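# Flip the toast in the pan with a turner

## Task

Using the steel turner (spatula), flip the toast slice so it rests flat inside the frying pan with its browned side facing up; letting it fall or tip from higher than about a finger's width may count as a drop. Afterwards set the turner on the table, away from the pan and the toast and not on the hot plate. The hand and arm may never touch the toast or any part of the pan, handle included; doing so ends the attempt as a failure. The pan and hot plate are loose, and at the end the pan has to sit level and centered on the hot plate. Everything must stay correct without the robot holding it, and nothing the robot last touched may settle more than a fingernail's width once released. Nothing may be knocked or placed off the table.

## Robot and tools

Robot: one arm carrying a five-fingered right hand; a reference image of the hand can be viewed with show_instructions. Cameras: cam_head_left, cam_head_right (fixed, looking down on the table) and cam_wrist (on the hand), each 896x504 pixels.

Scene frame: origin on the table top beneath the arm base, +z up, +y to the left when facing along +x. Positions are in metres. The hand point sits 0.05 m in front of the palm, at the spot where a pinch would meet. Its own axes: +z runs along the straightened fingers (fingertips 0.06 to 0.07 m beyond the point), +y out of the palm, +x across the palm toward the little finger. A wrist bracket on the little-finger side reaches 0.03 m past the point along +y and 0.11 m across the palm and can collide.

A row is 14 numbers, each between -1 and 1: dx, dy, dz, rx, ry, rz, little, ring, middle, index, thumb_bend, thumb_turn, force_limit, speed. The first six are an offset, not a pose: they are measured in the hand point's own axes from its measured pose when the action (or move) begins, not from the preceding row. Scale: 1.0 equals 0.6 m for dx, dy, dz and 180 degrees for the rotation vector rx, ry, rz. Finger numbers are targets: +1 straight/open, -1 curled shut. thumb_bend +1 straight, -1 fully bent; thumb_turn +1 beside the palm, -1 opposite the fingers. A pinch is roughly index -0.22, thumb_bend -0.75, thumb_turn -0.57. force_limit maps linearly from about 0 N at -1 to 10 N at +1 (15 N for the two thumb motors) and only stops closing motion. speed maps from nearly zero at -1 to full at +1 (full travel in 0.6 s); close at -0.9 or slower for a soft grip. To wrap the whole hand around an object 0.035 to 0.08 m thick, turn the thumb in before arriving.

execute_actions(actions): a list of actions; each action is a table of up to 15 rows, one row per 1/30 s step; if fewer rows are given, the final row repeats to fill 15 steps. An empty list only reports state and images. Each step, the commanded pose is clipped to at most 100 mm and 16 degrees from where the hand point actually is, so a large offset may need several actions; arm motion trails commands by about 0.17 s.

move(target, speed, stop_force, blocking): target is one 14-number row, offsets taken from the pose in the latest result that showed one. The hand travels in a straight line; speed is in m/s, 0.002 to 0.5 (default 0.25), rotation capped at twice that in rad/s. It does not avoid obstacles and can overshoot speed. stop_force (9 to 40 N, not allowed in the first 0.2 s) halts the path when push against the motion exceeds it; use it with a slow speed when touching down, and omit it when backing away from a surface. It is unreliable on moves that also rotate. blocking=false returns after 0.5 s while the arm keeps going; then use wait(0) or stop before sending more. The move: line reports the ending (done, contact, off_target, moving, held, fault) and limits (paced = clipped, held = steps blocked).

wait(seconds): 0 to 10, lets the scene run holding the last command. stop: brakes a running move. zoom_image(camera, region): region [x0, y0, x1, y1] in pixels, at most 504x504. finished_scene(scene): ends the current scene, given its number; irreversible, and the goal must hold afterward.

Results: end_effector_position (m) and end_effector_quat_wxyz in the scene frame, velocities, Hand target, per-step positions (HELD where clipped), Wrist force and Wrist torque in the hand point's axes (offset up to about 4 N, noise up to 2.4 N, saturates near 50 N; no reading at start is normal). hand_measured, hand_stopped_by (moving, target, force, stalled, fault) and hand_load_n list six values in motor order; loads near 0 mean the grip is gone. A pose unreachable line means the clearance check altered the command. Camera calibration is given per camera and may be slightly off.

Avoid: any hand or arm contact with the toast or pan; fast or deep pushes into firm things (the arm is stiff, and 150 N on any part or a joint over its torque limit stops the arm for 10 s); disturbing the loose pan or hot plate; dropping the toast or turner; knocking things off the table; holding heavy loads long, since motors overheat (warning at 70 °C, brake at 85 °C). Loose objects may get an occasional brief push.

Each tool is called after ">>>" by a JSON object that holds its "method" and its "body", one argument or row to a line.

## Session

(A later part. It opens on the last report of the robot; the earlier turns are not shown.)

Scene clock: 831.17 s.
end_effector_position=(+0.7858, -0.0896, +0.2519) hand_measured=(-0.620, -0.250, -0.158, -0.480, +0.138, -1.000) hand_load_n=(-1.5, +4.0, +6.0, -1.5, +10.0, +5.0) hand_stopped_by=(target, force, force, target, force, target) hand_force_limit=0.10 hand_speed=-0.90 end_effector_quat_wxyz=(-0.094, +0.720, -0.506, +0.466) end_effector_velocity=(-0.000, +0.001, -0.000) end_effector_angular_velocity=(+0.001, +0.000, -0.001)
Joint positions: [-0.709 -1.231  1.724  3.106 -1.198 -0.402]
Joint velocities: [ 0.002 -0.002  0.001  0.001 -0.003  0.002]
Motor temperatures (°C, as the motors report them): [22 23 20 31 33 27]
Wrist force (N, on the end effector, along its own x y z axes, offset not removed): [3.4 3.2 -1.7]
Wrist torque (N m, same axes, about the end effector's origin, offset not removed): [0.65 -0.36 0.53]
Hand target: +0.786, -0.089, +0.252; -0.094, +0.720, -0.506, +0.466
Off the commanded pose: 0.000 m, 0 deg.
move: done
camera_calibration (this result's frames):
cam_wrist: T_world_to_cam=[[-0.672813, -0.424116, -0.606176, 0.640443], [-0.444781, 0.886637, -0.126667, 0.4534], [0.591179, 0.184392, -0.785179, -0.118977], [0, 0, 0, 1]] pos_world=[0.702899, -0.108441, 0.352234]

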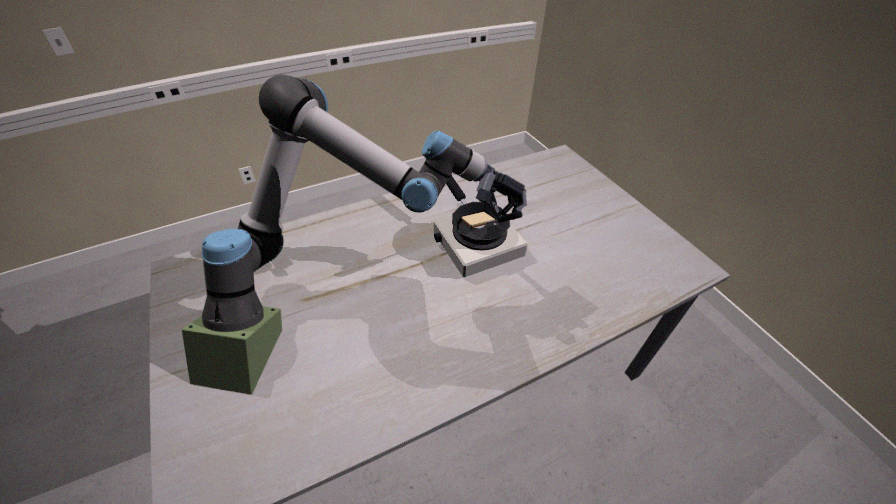

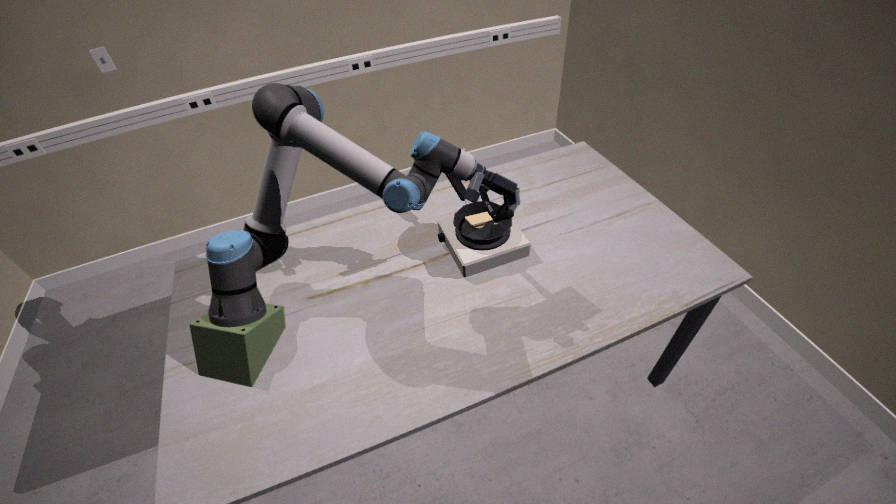

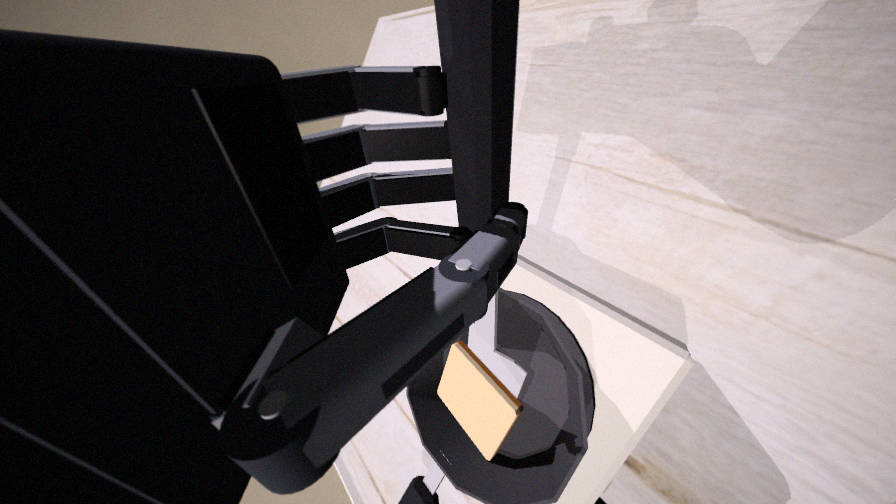

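>>> {"method": "move", "body": {
  "target": [0.0148,-0.0361,-0.0297,0,0,0,-0.62,-0.45,-0.30,-0.48,0.0,-1,0.1,-0.9],
  "speed": 0.015
}}

Scene clock: 840.03 s.
end_effector_position=(+0.7865, -0.0807, +0.2798) hand_measured=(-0.620, -0.250, -0.158, -0.480, +0.138, -1.000) hand_load_n=(-2.0, +4.0, +6.0, -1.0, +10.0, +5.0) hand_stopped_by=(target, force, force, target, force, target) hand_force_limit=0.10 hand_speed=-0.90 end_effector_quat_wxyz=(-0.094, +0.720, -0.506, +0.466) end_effector_velocity=(+0.000, +0.000, +0.002) end_effector_angular_velocity=(-0.001, -0.001, -0.001)
Joint positions: [-0.721 -1.275  1.703  3.172 -1.187 -0.408]
Joint velocities: [-0.001 -0.002 -0.002  0.004 -0.    -0.   ]
Motor temperatures (°C, as the motors report them): [22 23 20 31 33 27]
Wrist force (N, on the end effector, along its own x y z axes, offset not removed): [0.0 4.3 0.6]
Wrist torque (N m, same axes, about the end effector's origin, offset not removed): [0.67 -0.10 0.25]
Hand target: +0.786, -0.081, +0.280; -0.094, +0.720, -0.506, +0.466
Off the commanded pose: 0.000 m, 0 deg.
move: done
camera_calibration (this result's frames):
cam_wrist: T_world_to_cam=[[-0.67281, -0.424122, -0.606174, 0.661557], [-0.44478, 0.886636, -0.126679, 0.449329], [0.591183, 0.184383, -0.785179, -0.0991074], [0, 0, 0, 1]] pos_world=[0.703545, -0.0995368, 0.380122]

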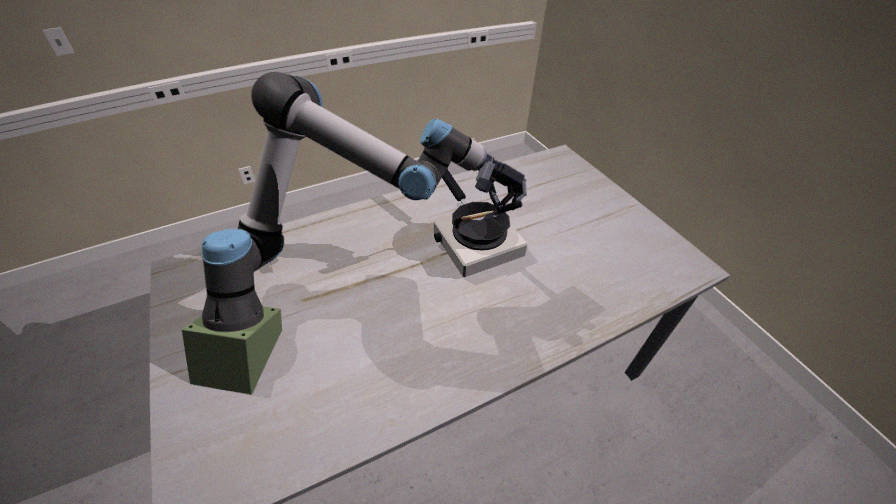

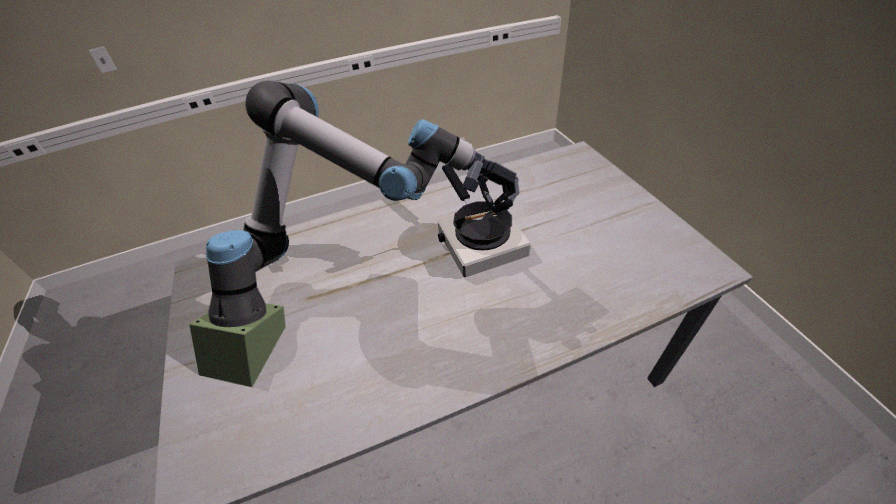

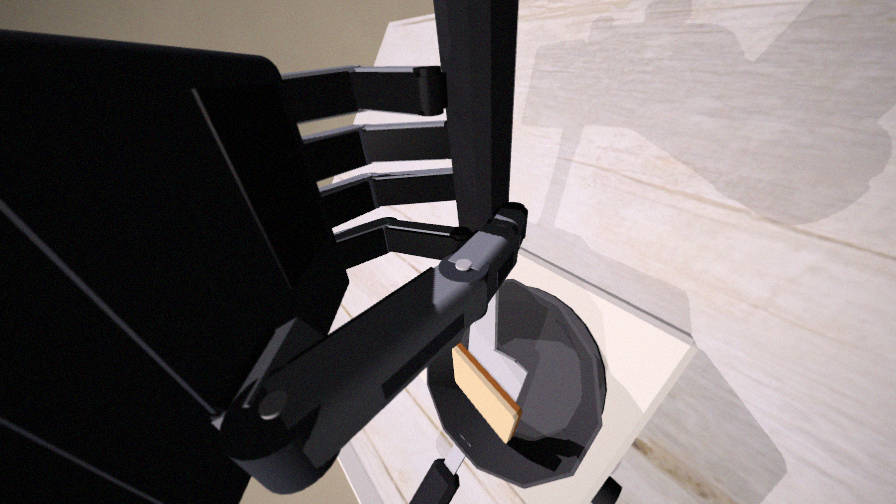

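>>> {"method": "move", "body": {
  "target": [-0.0104,-0.0165,-0.0110,0,0,0,-0.62,-0.45,-0.30,-0.48,0.0,-1,0.1,-0.9],
  "speed": 0.01
}}

Scene clock: 843.93 s.
end_effector_position=(+0.7874, -0.0688, +0.2858) hand_measured=(-0.620, -0.250, -0.158, -0.480, +0.138, -1.000) hand_load_n=(-2.0, +4.0, +6.0, -1.0, +10.0, +5.0) hand_stopped_by=(target, force, force, target, force, target) hand_force_limit=0.10 hand_speed=-0.90 end_effector_quat_wxyz=(-0.094, +0.720, -0.506, +0.466) end_effector_velocity=(+0.000, +0.001, +0.001) end_effector_angular_velocity=(+0.002, -0.001, -0.002)
Joint positions: [-0.709 -1.293  1.7    3.192 -1.198 -0.402]
Joint velocities: [ 0.001 -0.002 -0.001  0.003 -0.002  0.003]
Motor temperatures (°C, as the motors report them): [22 23 20 31 33 27]
Wrist force (N, on the end effector, along its own x y z axes, offset not removed): [1.1 3.8 0.0]
Wrist torque (N m, same axes, about the end effector's origin, offset not removed): [0.56 -0.11 0.31]
Hand target: +0.787, -0.069, +0.286; -0.094, +0.720, -0.506, +0.466
Off the commanded pose: 0.000 m, 0 deg.
move: done
camera_calibration (this result's frames):
cam_wrist: T_world_to_cam=[[-0.672802, -0.424119, -0.606185, 0.67082], [-0.444783, 0.886635, -0.126673, 0.439992], [0.59119, 0.184395, -0.785171, -0.0971471], [0, 0, 0, 1]] pos_world=[0.704462, -0.0876919, 0.386099]

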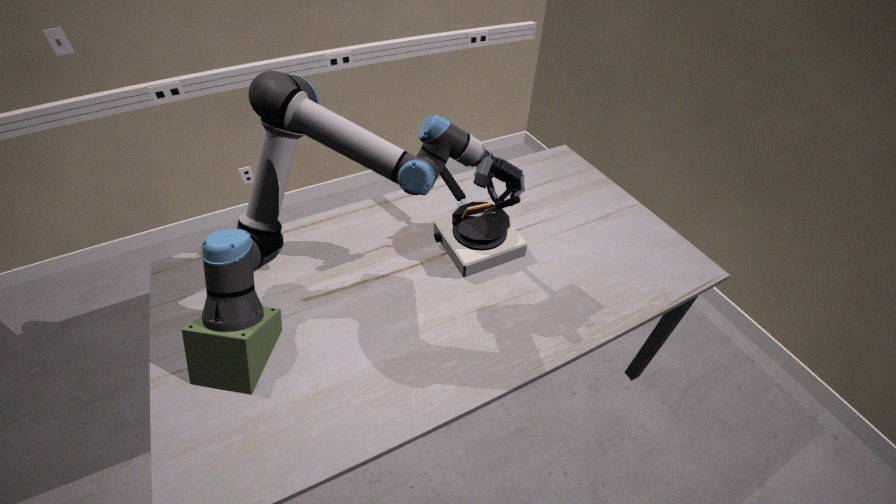

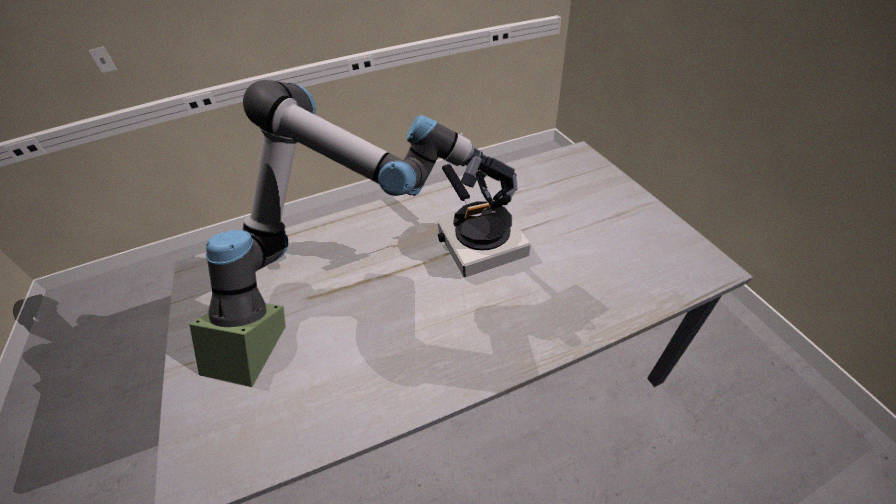

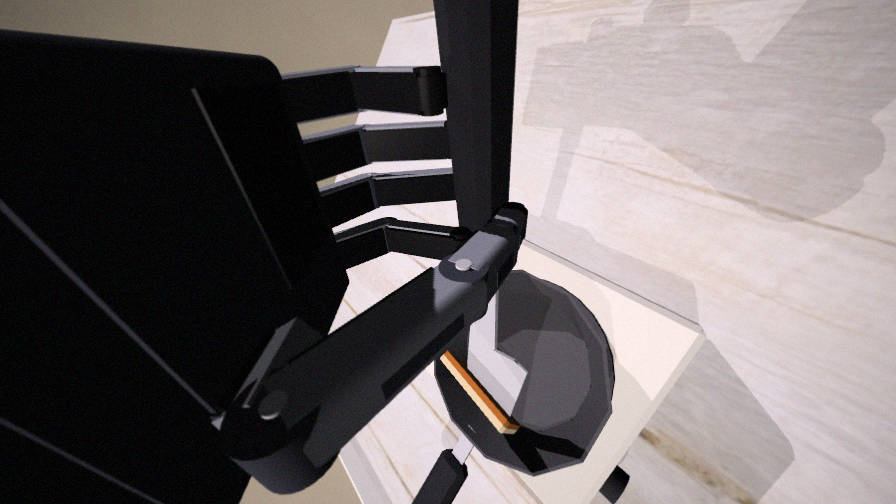

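>>> {"method": "zoom_image", "body": {
  "camera": "cam_head_left",
  "region": [445, 185, 525, 255]
}}

>>> {"method": "zoom_image", "body": {
  "camera": "cam_wrist",
  "region": [420, 300, 620, 490]
}}

Region (445, 185, 525, 255) of cam_head_left's 896x504 image, scaled by 6.300, with more detail than that image has; it fills the top 441 rows of this view, and the rest is white.

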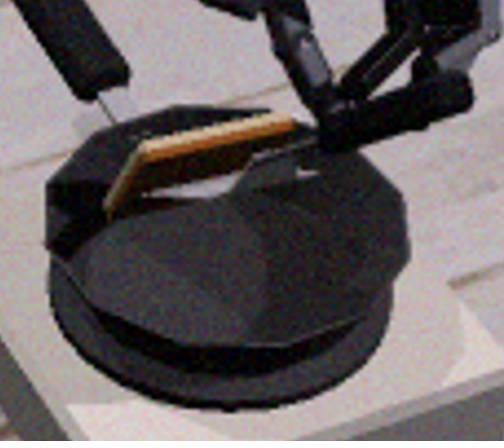

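Region (420, 300, 620, 490) of cam_wrist's 896x504 image, scaled by 2.520, with more detail than that image has; it fills the top 479 rows of this view, and the rest is white.

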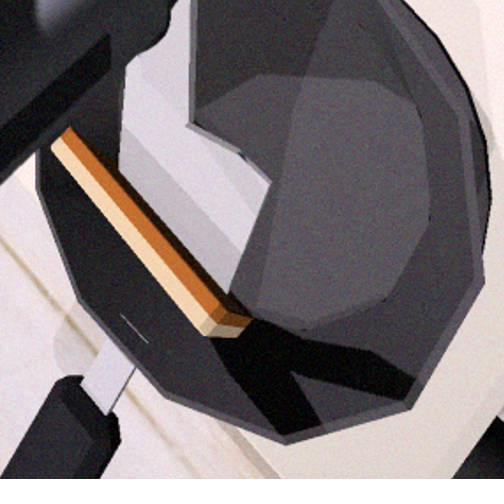

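>>> {"method": "move", "body": {
  "target": [-0.0175,0.0001,0.0027,0,0,0,-0.62,-0.45,-0.30,-0.48,0.0,-1,0.1,-0.9],
  "speed": 0.008
}}

Scene clock: 852.63 s.
end_effector_position=(+0.7880, -0.0609, +0.2789) hand_measured=(-0.620, -0.250, -0.158, -0.480, +0.138, -1.000) hand_load_n=(-2.0, +4.0, +6.0, -1.0, +10.0, +5.0) hand_stopped_by=(target, force, force, target, force, target) hand_force_limit=0.10 hand_speed=-0.90 end_effector_quat_wxyz=(-0.094, +0.720, -0.506, +0.466) end_effector_velocity=(-0.000, +0.000, -0.001) end_effector_angular_velocity=(+0.001, -0.001, -0.002)
Joint positions: [-0.69  -1.292  1.706  3.181 -1.215 -0.394]
Joint velocities: [ 0.002  0.001  0.001 -0.002 -0.003  0.003]
Motor temperatures (°C, as the motors report them): [22 23 20 31 33 27]
Wrist force (N, on the end effector, along its own x y z axes, offset not removed): [1.4 2.3 -0.3]
Wrist torque (N m, same axes, about the end effector's origin, offset not removed): [0.41 -0.16 0.35]
Hand target: +0.788, -0.061, +0.279; -0.094, +0.720, -0.506, +0.466
Off the commanded pose: 0.000 m, 0 deg.
move: done
camera_calibration (this result's frames):
cam_wrist: T_world_to_cam=[[-0.672798, -0.424111, -0.606196, 0.670426], [-0.444786, 0.886635, -0.12666, 0.432388], [0.591192, 0.184411, -0.785165, -0.104388], [0, 0, 0, 1]] pos_world=[0.705094, -0.0797854, 0.379214]

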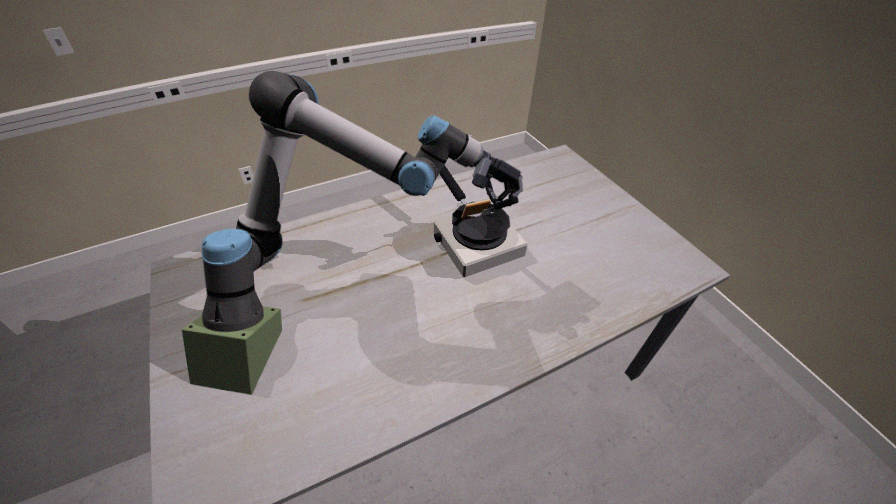

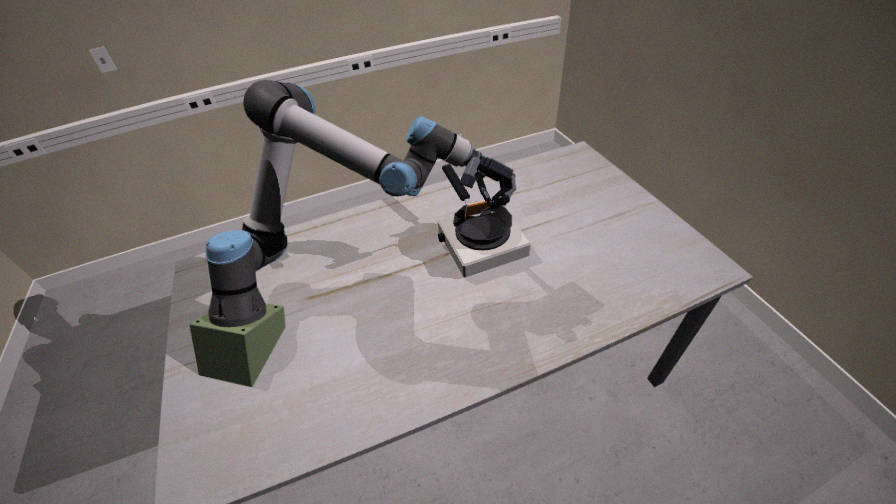

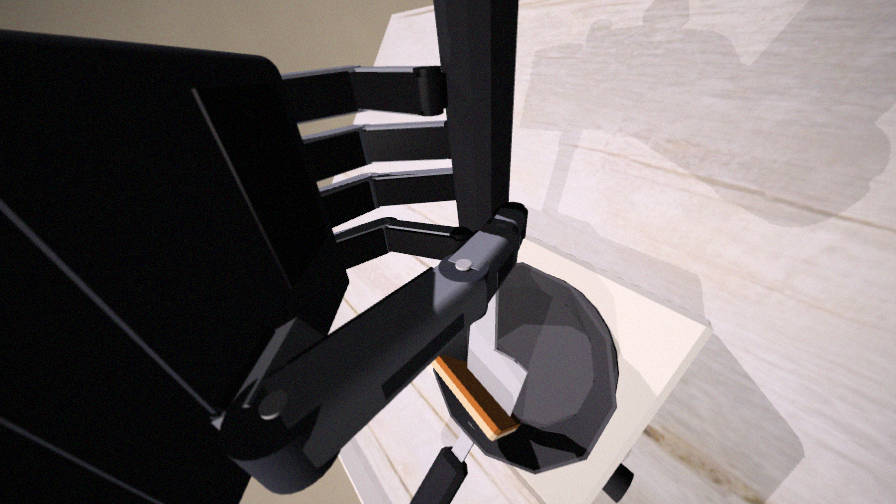

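>>> {"method": "zoom_image", "body": {
  "camera": "cam_head_left",
  "region": [445, 185, 525, 255]
}}

Region (445, 185, 525, 255) of cam_head_left's 896x504 image, scaled by 6.300, with more detail than that image has; it fills the top 441 rows of this view, and the rest is white.

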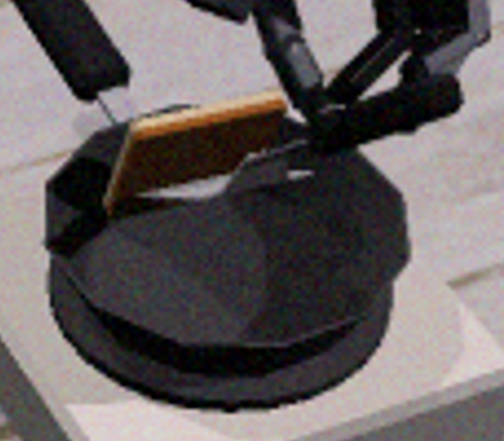

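>>> {"method": "move", "body": {
  "target": [-0.0102,0.0016,0.0027,0,0,0,-0.62,-0.45,-0.30,-0.48,0.0,-1,0.1,-0.9],
  "speed": 0.006
}}

Scene clock: 858.03 s.
end_effector_position=(+0.7883, -0.0570, +0.2740) hand_measured=(-0.620, -0.250, -0.158, -0.480, +0.138, -1.000) hand_load_n=(-2.0, +4.0, +6.0, -1.0, +10.0, +5.0) hand_stopped_by=(target, force, force, target, force, target) hand_force_limit=0.10 hand_speed=-0.90 end_effector_quat_wxyz=(-0.094, +0.720, -0.506, +0.466) end_effector_velocity=(-0.000, +0.001, -0.001) end_effector_angular_velocity=(+0.000, +0.001, +0.001)
Joint positions: [-0.68  -1.289  1.711  3.172 -1.224 -0.389]
Joint velocities: [ 0.002  0.001  0.001 -0.001 -0.001  0.   ]
Motor temperatures (°C, as the motors report them): [22 23 20 31 33 27]
Wrist force (N, on the end effector, along its own x y z axes, offset not removed): [0.3 4.1 0.7]
Wrist torque (N m, same axes, about the end effector's origin, offset not removed): [0.51 0.09 0.23]
Hand target: +0.788, -0.057, +0.274; -0.094, +0.720, -0.506, +0.466
Off the commanded pose: 0.000 m, 0 deg.
move: done
camera_calibration (this result's frames):
cam_wrist: T_world_to_cam=[[-0.672796, -0.424107, -0.606201, 0.669313], [-0.444789, 0.886636, -0.126652, 0.428399], [0.591193, 0.18442, -0.785163, -0.109155], [0, 0, 0, 1]] pos_world=[0.70539, -0.0758434, 0.374291]

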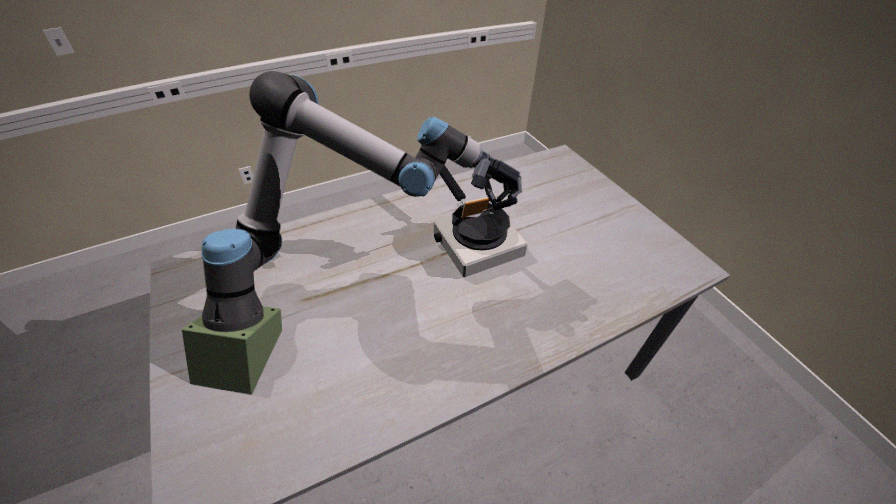

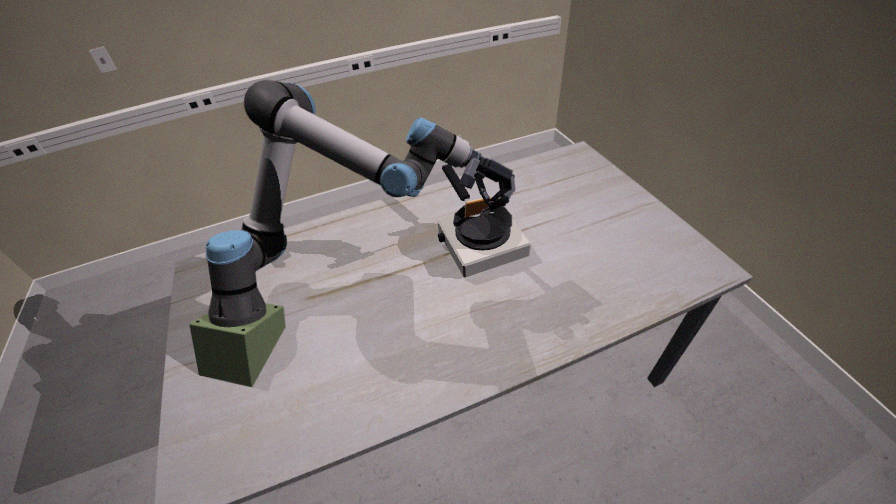

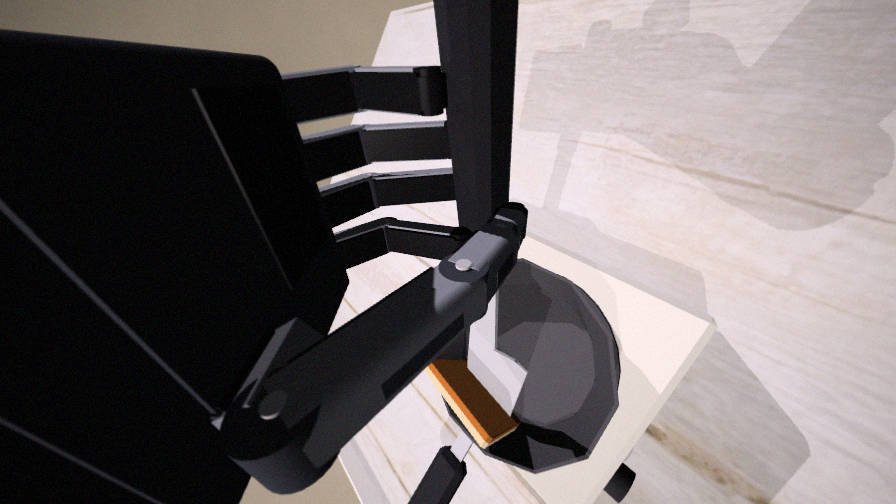

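>>> {"method": "move", "body": {
  "target": [-0.0034,-0.0022,-0.0011,0,0,0,-0.62,-0.45,-0.30,-0.48,0.0,-1,0.1,-0.9],
  "speed": 0.004
}}

Scene clock: 861.93 s.
end_effector_position=(+0.7885, -0.0545, +0.2739) hand_measured=(-0.620, -0.250, -0.158, -0.480, +0.138, -1.000) hand_load_n=(-2.0, +4.0, +6.0, -1.0, +10.0, +5.0) hand_stopped_by=(target, force, force, target, force, target) hand_force_limit=0.10 hand_speed=-0.90 end_effector_quat_wxyz=(-0.094, +0.720, -0.506, +0.466) end_effector_velocity=(-0.000, +0.001, +0.000) end_effector_angular_velocity=(-0.000, +0.000, +0.001)
Joint positions: [-0.676 -1.291  1.711  3.173 -1.227 -0.387]
Joint velocities: [ 0.001 -0.001  0.     0.    -0.    -0.   ]
Motor temperatures (°C, as the motors report them): [22 23 20 31 33 27]
Wrist force (N, on the end effector, along its own x y z axes, offset not removed): [0.1 1.1 0.0]
Wrist torque (N m, same axes, about the end effector's origin, offset not removed): [0.11 -0.03 0.27]
Hand target: +0.789, -0.054, +0.274; -0.094, +0.720, -0.506, +0.466
Off the commanded pose: 0.000 m, 0 deg.
move: done
camera_calibration (this result's frames):
cam_wrist: T_world_to_cam=[[-0.67285, -0.424055, -0.606177, 0.670484], [-0.444765, 0.886657, -0.126581, 0.426275], [0.591148, 0.184436, -0.785192, -0.109719], [0, 0, 0, 1]] pos_world=[0.705588, -0.0734017, 0.37424]

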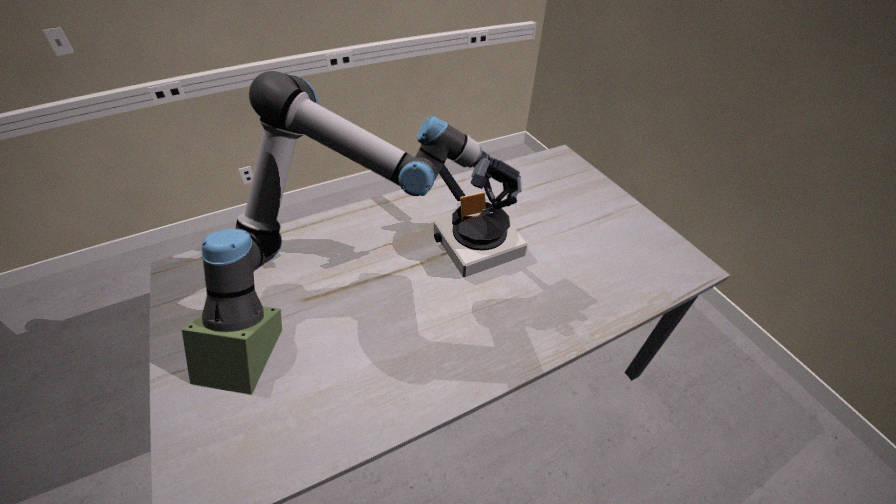

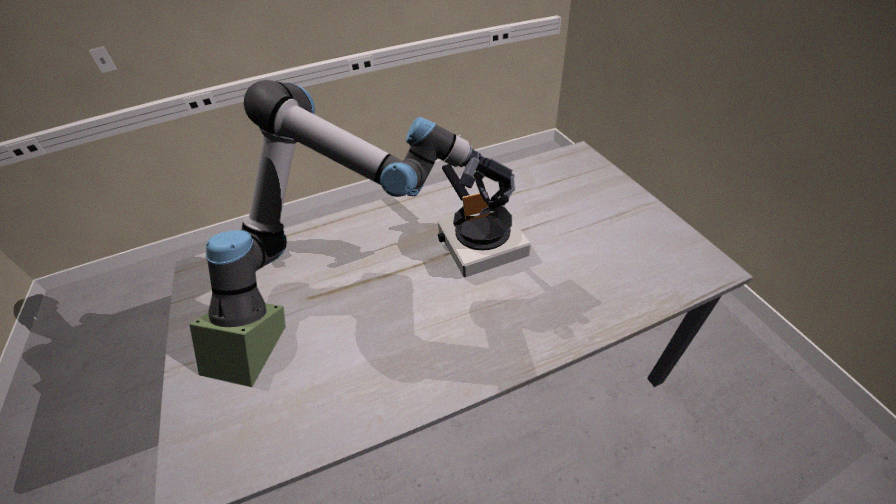

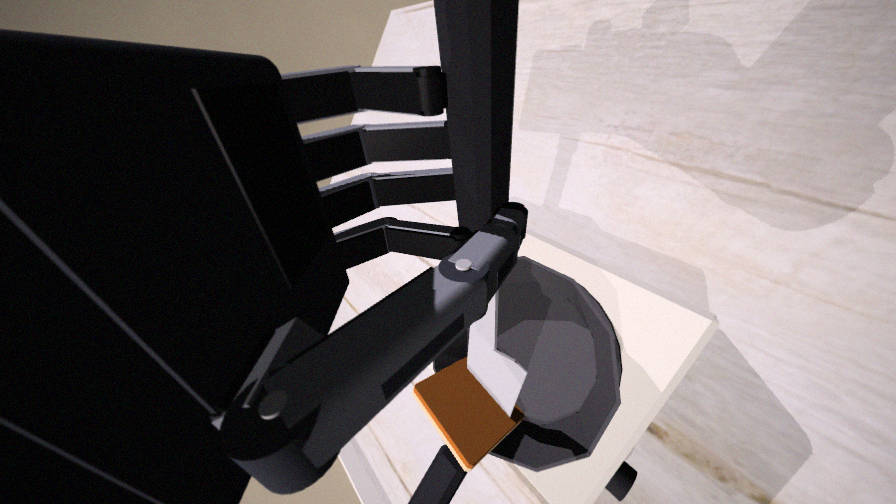

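The toast is tipping over now. Let me check where it settled.

>>> {"method": "execute_actions", "body": {
  "actions": []
}}

Scene clock: 863.50 s.
end_effector_position=(+0.7885, -0.0545, +0.2740) hand_measured=(-0.620, -0.250, -0.158, -0.480, +0.138, -1.000) hand_load_n=(-2.0, +4.0, +6.0, -1.0, +10.0, +5.0) hand_stopped_by=(target, force, force, target, force, target) hand_force_limit=0.10 hand_speed=-0.90 end_effector_quat_wxyz=(-0.094, +0.720, -0.506, +0.466) end_effector_velocity=(+0.000, +0.000, +0.001) end_effector_angular_velocity=(-0.001, -0.000, +0.001)
Joint positions: [-0.676 -1.291  1.711  3.173 -1.227 -0.387]
Joint velocities: [-0.    -0.    -0.001  0.001  0.    -0.001]
Motor temperatures (°C, as the motors report them): [22 23 20 31 33 27]
Wrist force (N, on the end effector, along its own x y z axes, offset not removed): [1.0 0.9 -0.8]
Wrist torque (N m, same axes, about the end effector's origin, offset not removed): [0.19 -0.05 0.24]
Hand target: +0.789, -0.054, +0.274; -0.094, +0.720, -0.506, +0.466
Off the commanded pose: 0.000 m, 0 deg.
camera_calibration (this result's frames):
cam_wrist: T_world_to_cam=[[-0.672794, -0.424105, -0.606203, 0.670524], [-0.444789, 0.886636, -0.12665, 0.426275], [0.591194, 0.184423, -0.785161, -0.109761], [0, 0, 0, 1]] pos_world=[0.705617, -0.0733352, 0.374282]

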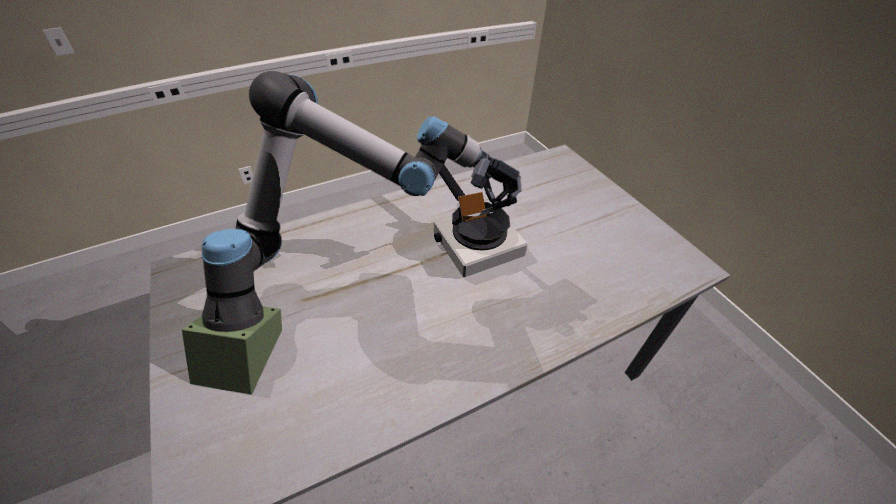

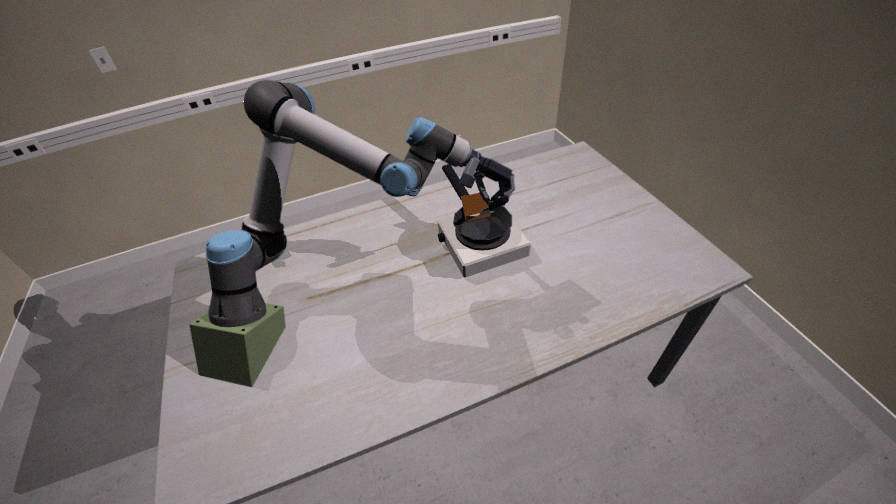

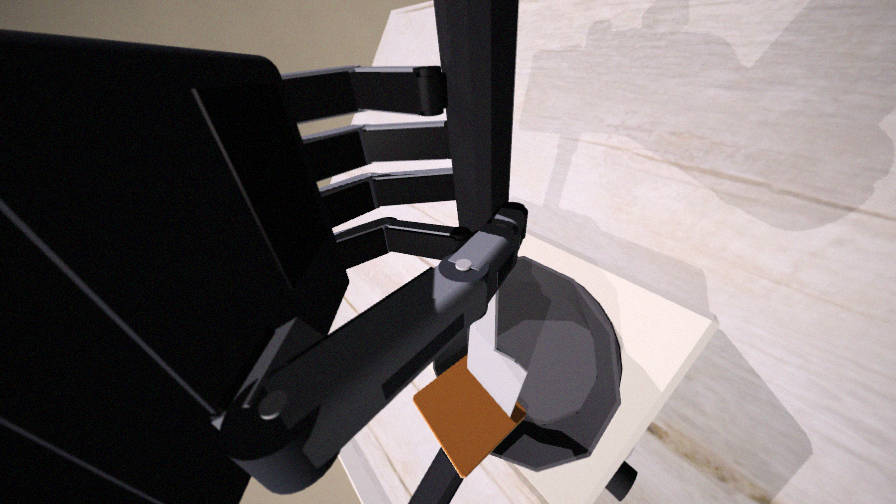

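>>> {"method": "zoom_image", "body": {
  "camera": "cam_head_left",
  "region": [440, 175, 525, 255]
}}

>>> {"method": "zoom_image", "body": {
  "camera": "cam_wrist",
  "region": [400, 300, 620, 504]
}}

Region (440, 175, 525, 255) of cam_head_left's 896x504 image, scaled by 5.929, with more detail than that image has; it fills the top 474 rows of this view, and the rest is white.

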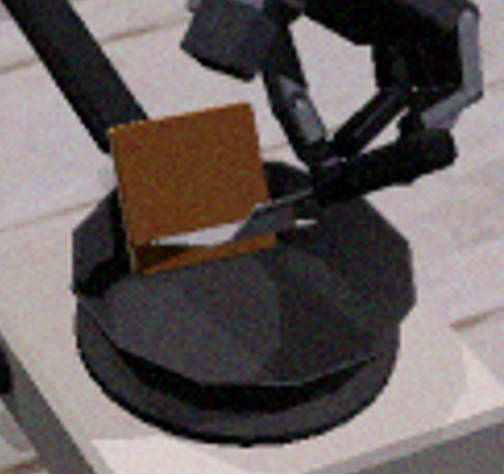

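Region (400, 300, 620, 504) of cam_wrist's 896x504 image, scaled by 2.291, with more detail than that image has; it fills the top 467 rows of this view, and the rest is white.

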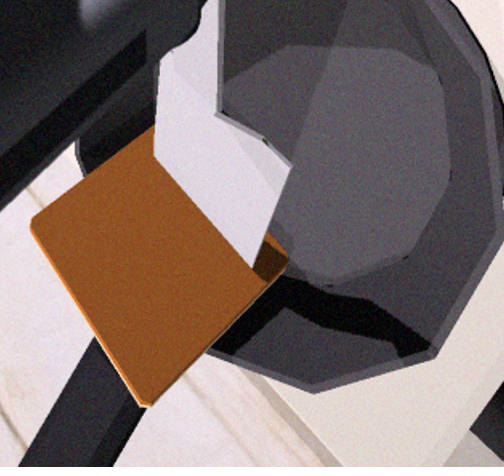

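>>> {"method": "move", "body": {
  "target": [0.0054,0.0035,0.0018,0,0,0,-0.62,-0.45,-0.30,-0.48,0.0,-1,0.1,-0.9],
  "speed": 0.005
}}

Scene clock: 885.00 s.
end_effector_position=(+0.7882, -0.0584, +0.2740) hand_measured=(-0.620, -0.250, -0.158, -0.480, +0.138, -1.000) hand_load_n=(-2.0, +4.0, +6.0, -1.0, +10.0, +5.0) hand_stopped_by=(target, force, force, target, force, target) hand_force_limit=0.10 hand_speed=-0.90 end_effector_quat_wxyz=(-0.094, +0.720, -0.506, +0.466) end_effector_velocity=(+0.000, -0.001, +0.001) end_effector_angular_velocity=(-0.001, -0.002, +0.000)
Joint positions: [-0.682 -1.288  1.711  3.171 -1.222 -0.39 ]
Joint velocities: [-0.001  0.001 -0.001 -0.001  0.001 -0.   ]
Motor temperatures (°C, as the motors report them): [22 23 20 31 33 27]
Wrist force (N, on the end effector, along its own x y z axes, offset not removed): [1.5 2.9 -0.5]
Wrist torque (N m, same axes, about the end effector's origin, offset not removed): [0.35 -0.08 0.47]
Hand target: +0.788, -0.058, +0.274; -0.094, +0.720, -0.506, +0.466
Off the commanded pose: 0.000 m, 0 deg.
move: done
camera_calibration (this result's frames):
cam_wrist: T_world_to_cam=[[-0.672797, -0.424107, -0.606199, 0.668634], [-0.444787, 0.886636, -0.126654, 0.429606], [0.591193, 0.184417, -0.785163, -0.108842], [0, 0, 0, 1]] pos_world=[0.705284, -0.0772593, 0.374278]

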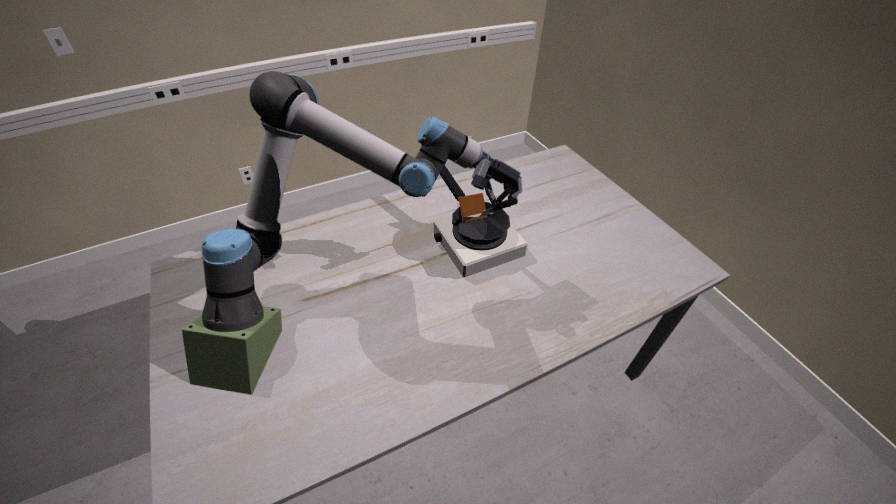

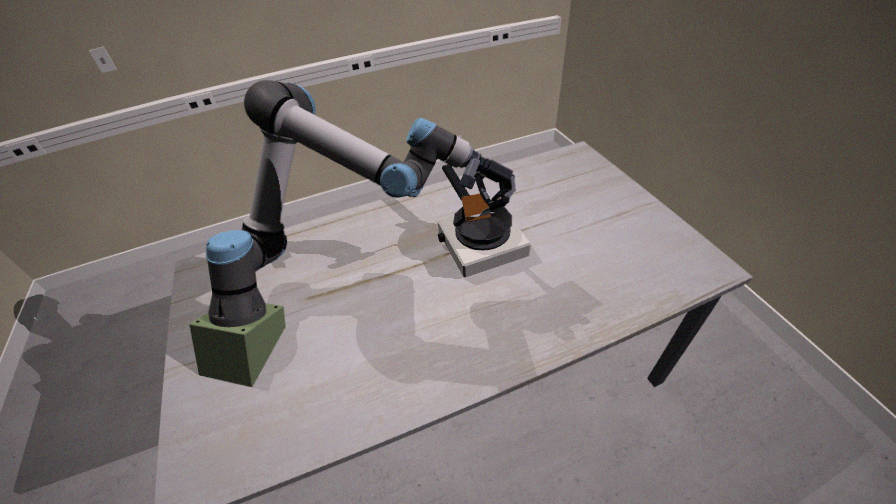

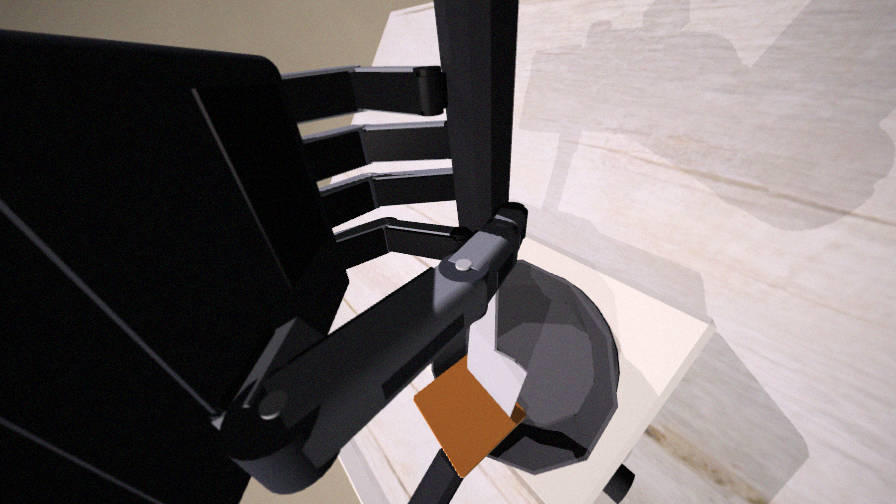

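>>> {"method": "zoom_image", "body": {
  "camera": "cam_head_left",
  "region": [440, 175, 525, 255]
}}

>>> {"method": "zoom_image", "body": {
  "camera": "cam_wrist",
  "region": [400, 300, 620, 504]
}}

Region (440, 175, 525, 255) of cam_head_left's 896x504 image, scaled by 5.929, with more detail than that image has; it fills the top 474 rows of this view, and the rest is white.

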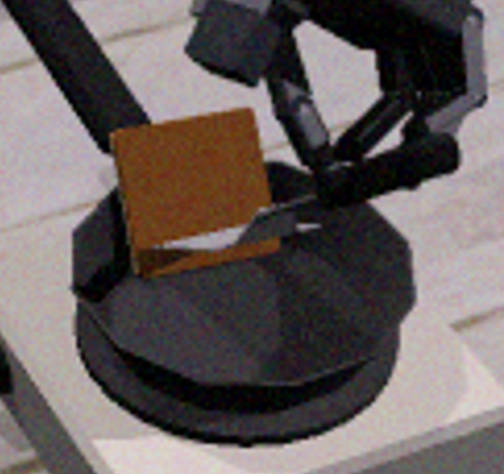

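Region (400, 300, 620, 504) of cam_wrist's 896x504 image, scaled by 2.291, with more detail than that image has; it fills the top 467 rows of this view, and the rest is white.

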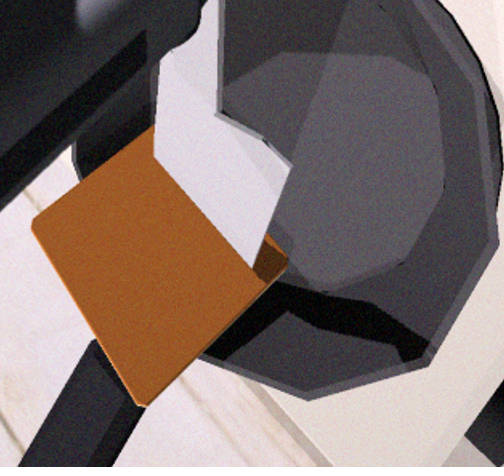

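>>> {"method": "move", "body": {
  "target": [0.0038,0.0212,0.0156,0,0,0,-0.62,-0.45,-0.30,-0.48,0.0,-1,0.1,-0.9],
  "speed": 0.008
}}

Scene clock: 900.67 s.
end_effector_position=(+0.7874, -0.0693, +0.2625) hand_measured=(-0.620, -0.250, -0.158, -0.480, +0.138, -1.000) hand_load_n=(-2.0, +4.0, +6.0, -1.0, +10.0, +5.0) hand_stopped_by=(target, force, force, target, force, target) hand_force_limit=0.10 hand_speed=-0.90 end_effector_quat_wxyz=(-0.094, +0.720, -0.506, +0.466) end_effector_velocity=(+0.000, -0.000, -0.000) end_effector_angular_velocity=(-0.001, -0.000, +0.001)
Joint positions: [-0.688 -1.264  1.719  3.139 -1.216 -0.393]
Joint velocities: [-0.     0.002 -0.    -0.002  0.    -0.001]
Motor temperatures (°C, as the motors report them): [22 23 20 31 33 27]
Wrist force (N, on the end effector, along its own x y z axes, offset not removed): [0.9 0.7 -0.2]
Wrist torque (N m, same axes, about the end effector's origin, offset not removed): [0.10 -0.14 0.25]
Hand target: +0.787, -0.069, +0.262; -0.094, +0.720, -0.506, +0.466
Off the commanded pose: 0.000 m, 0 deg.
move: done
camera_calibration (this result's frames):
cam_wrist: T_world_to_cam=[[-0.672803, -0.424109, -0.606191, 0.656506], [-0.444786, 0.886637, -0.126655, 0.437469], [0.591187, 0.184412, -0.785169, -0.115337], [0, 0, 0, 1]] pos_world=[0.704465, -0.0881771, 0.362817]

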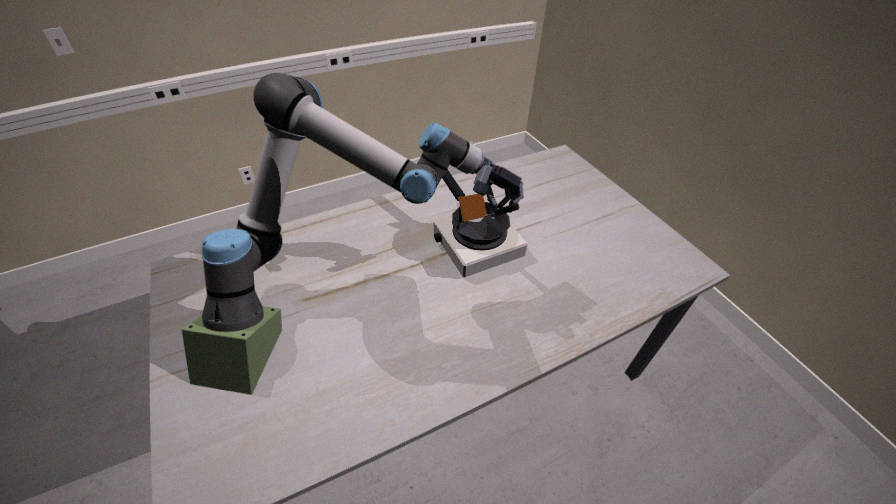

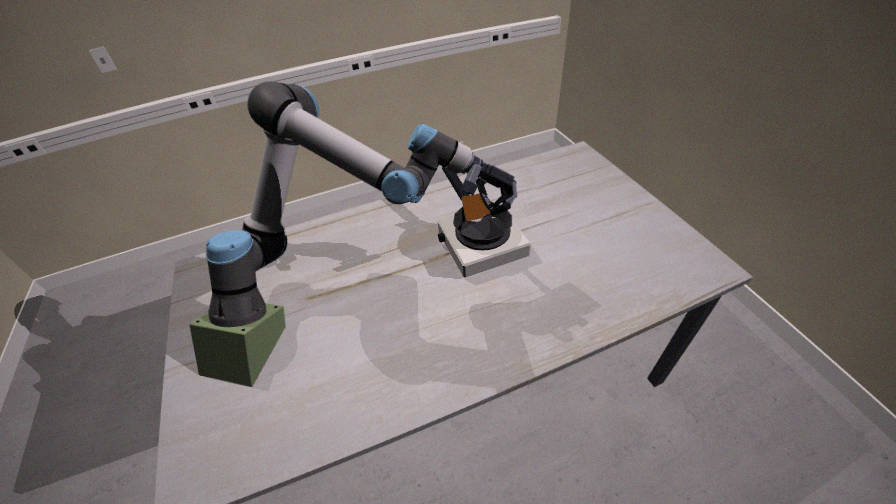

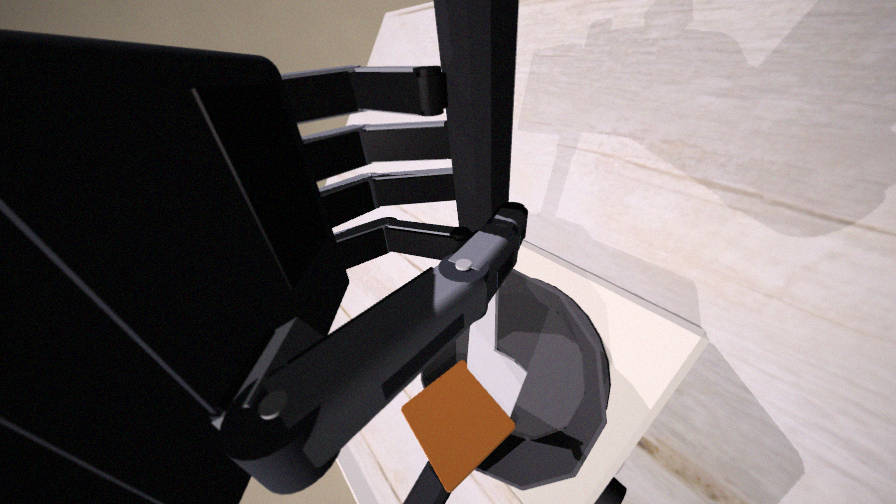

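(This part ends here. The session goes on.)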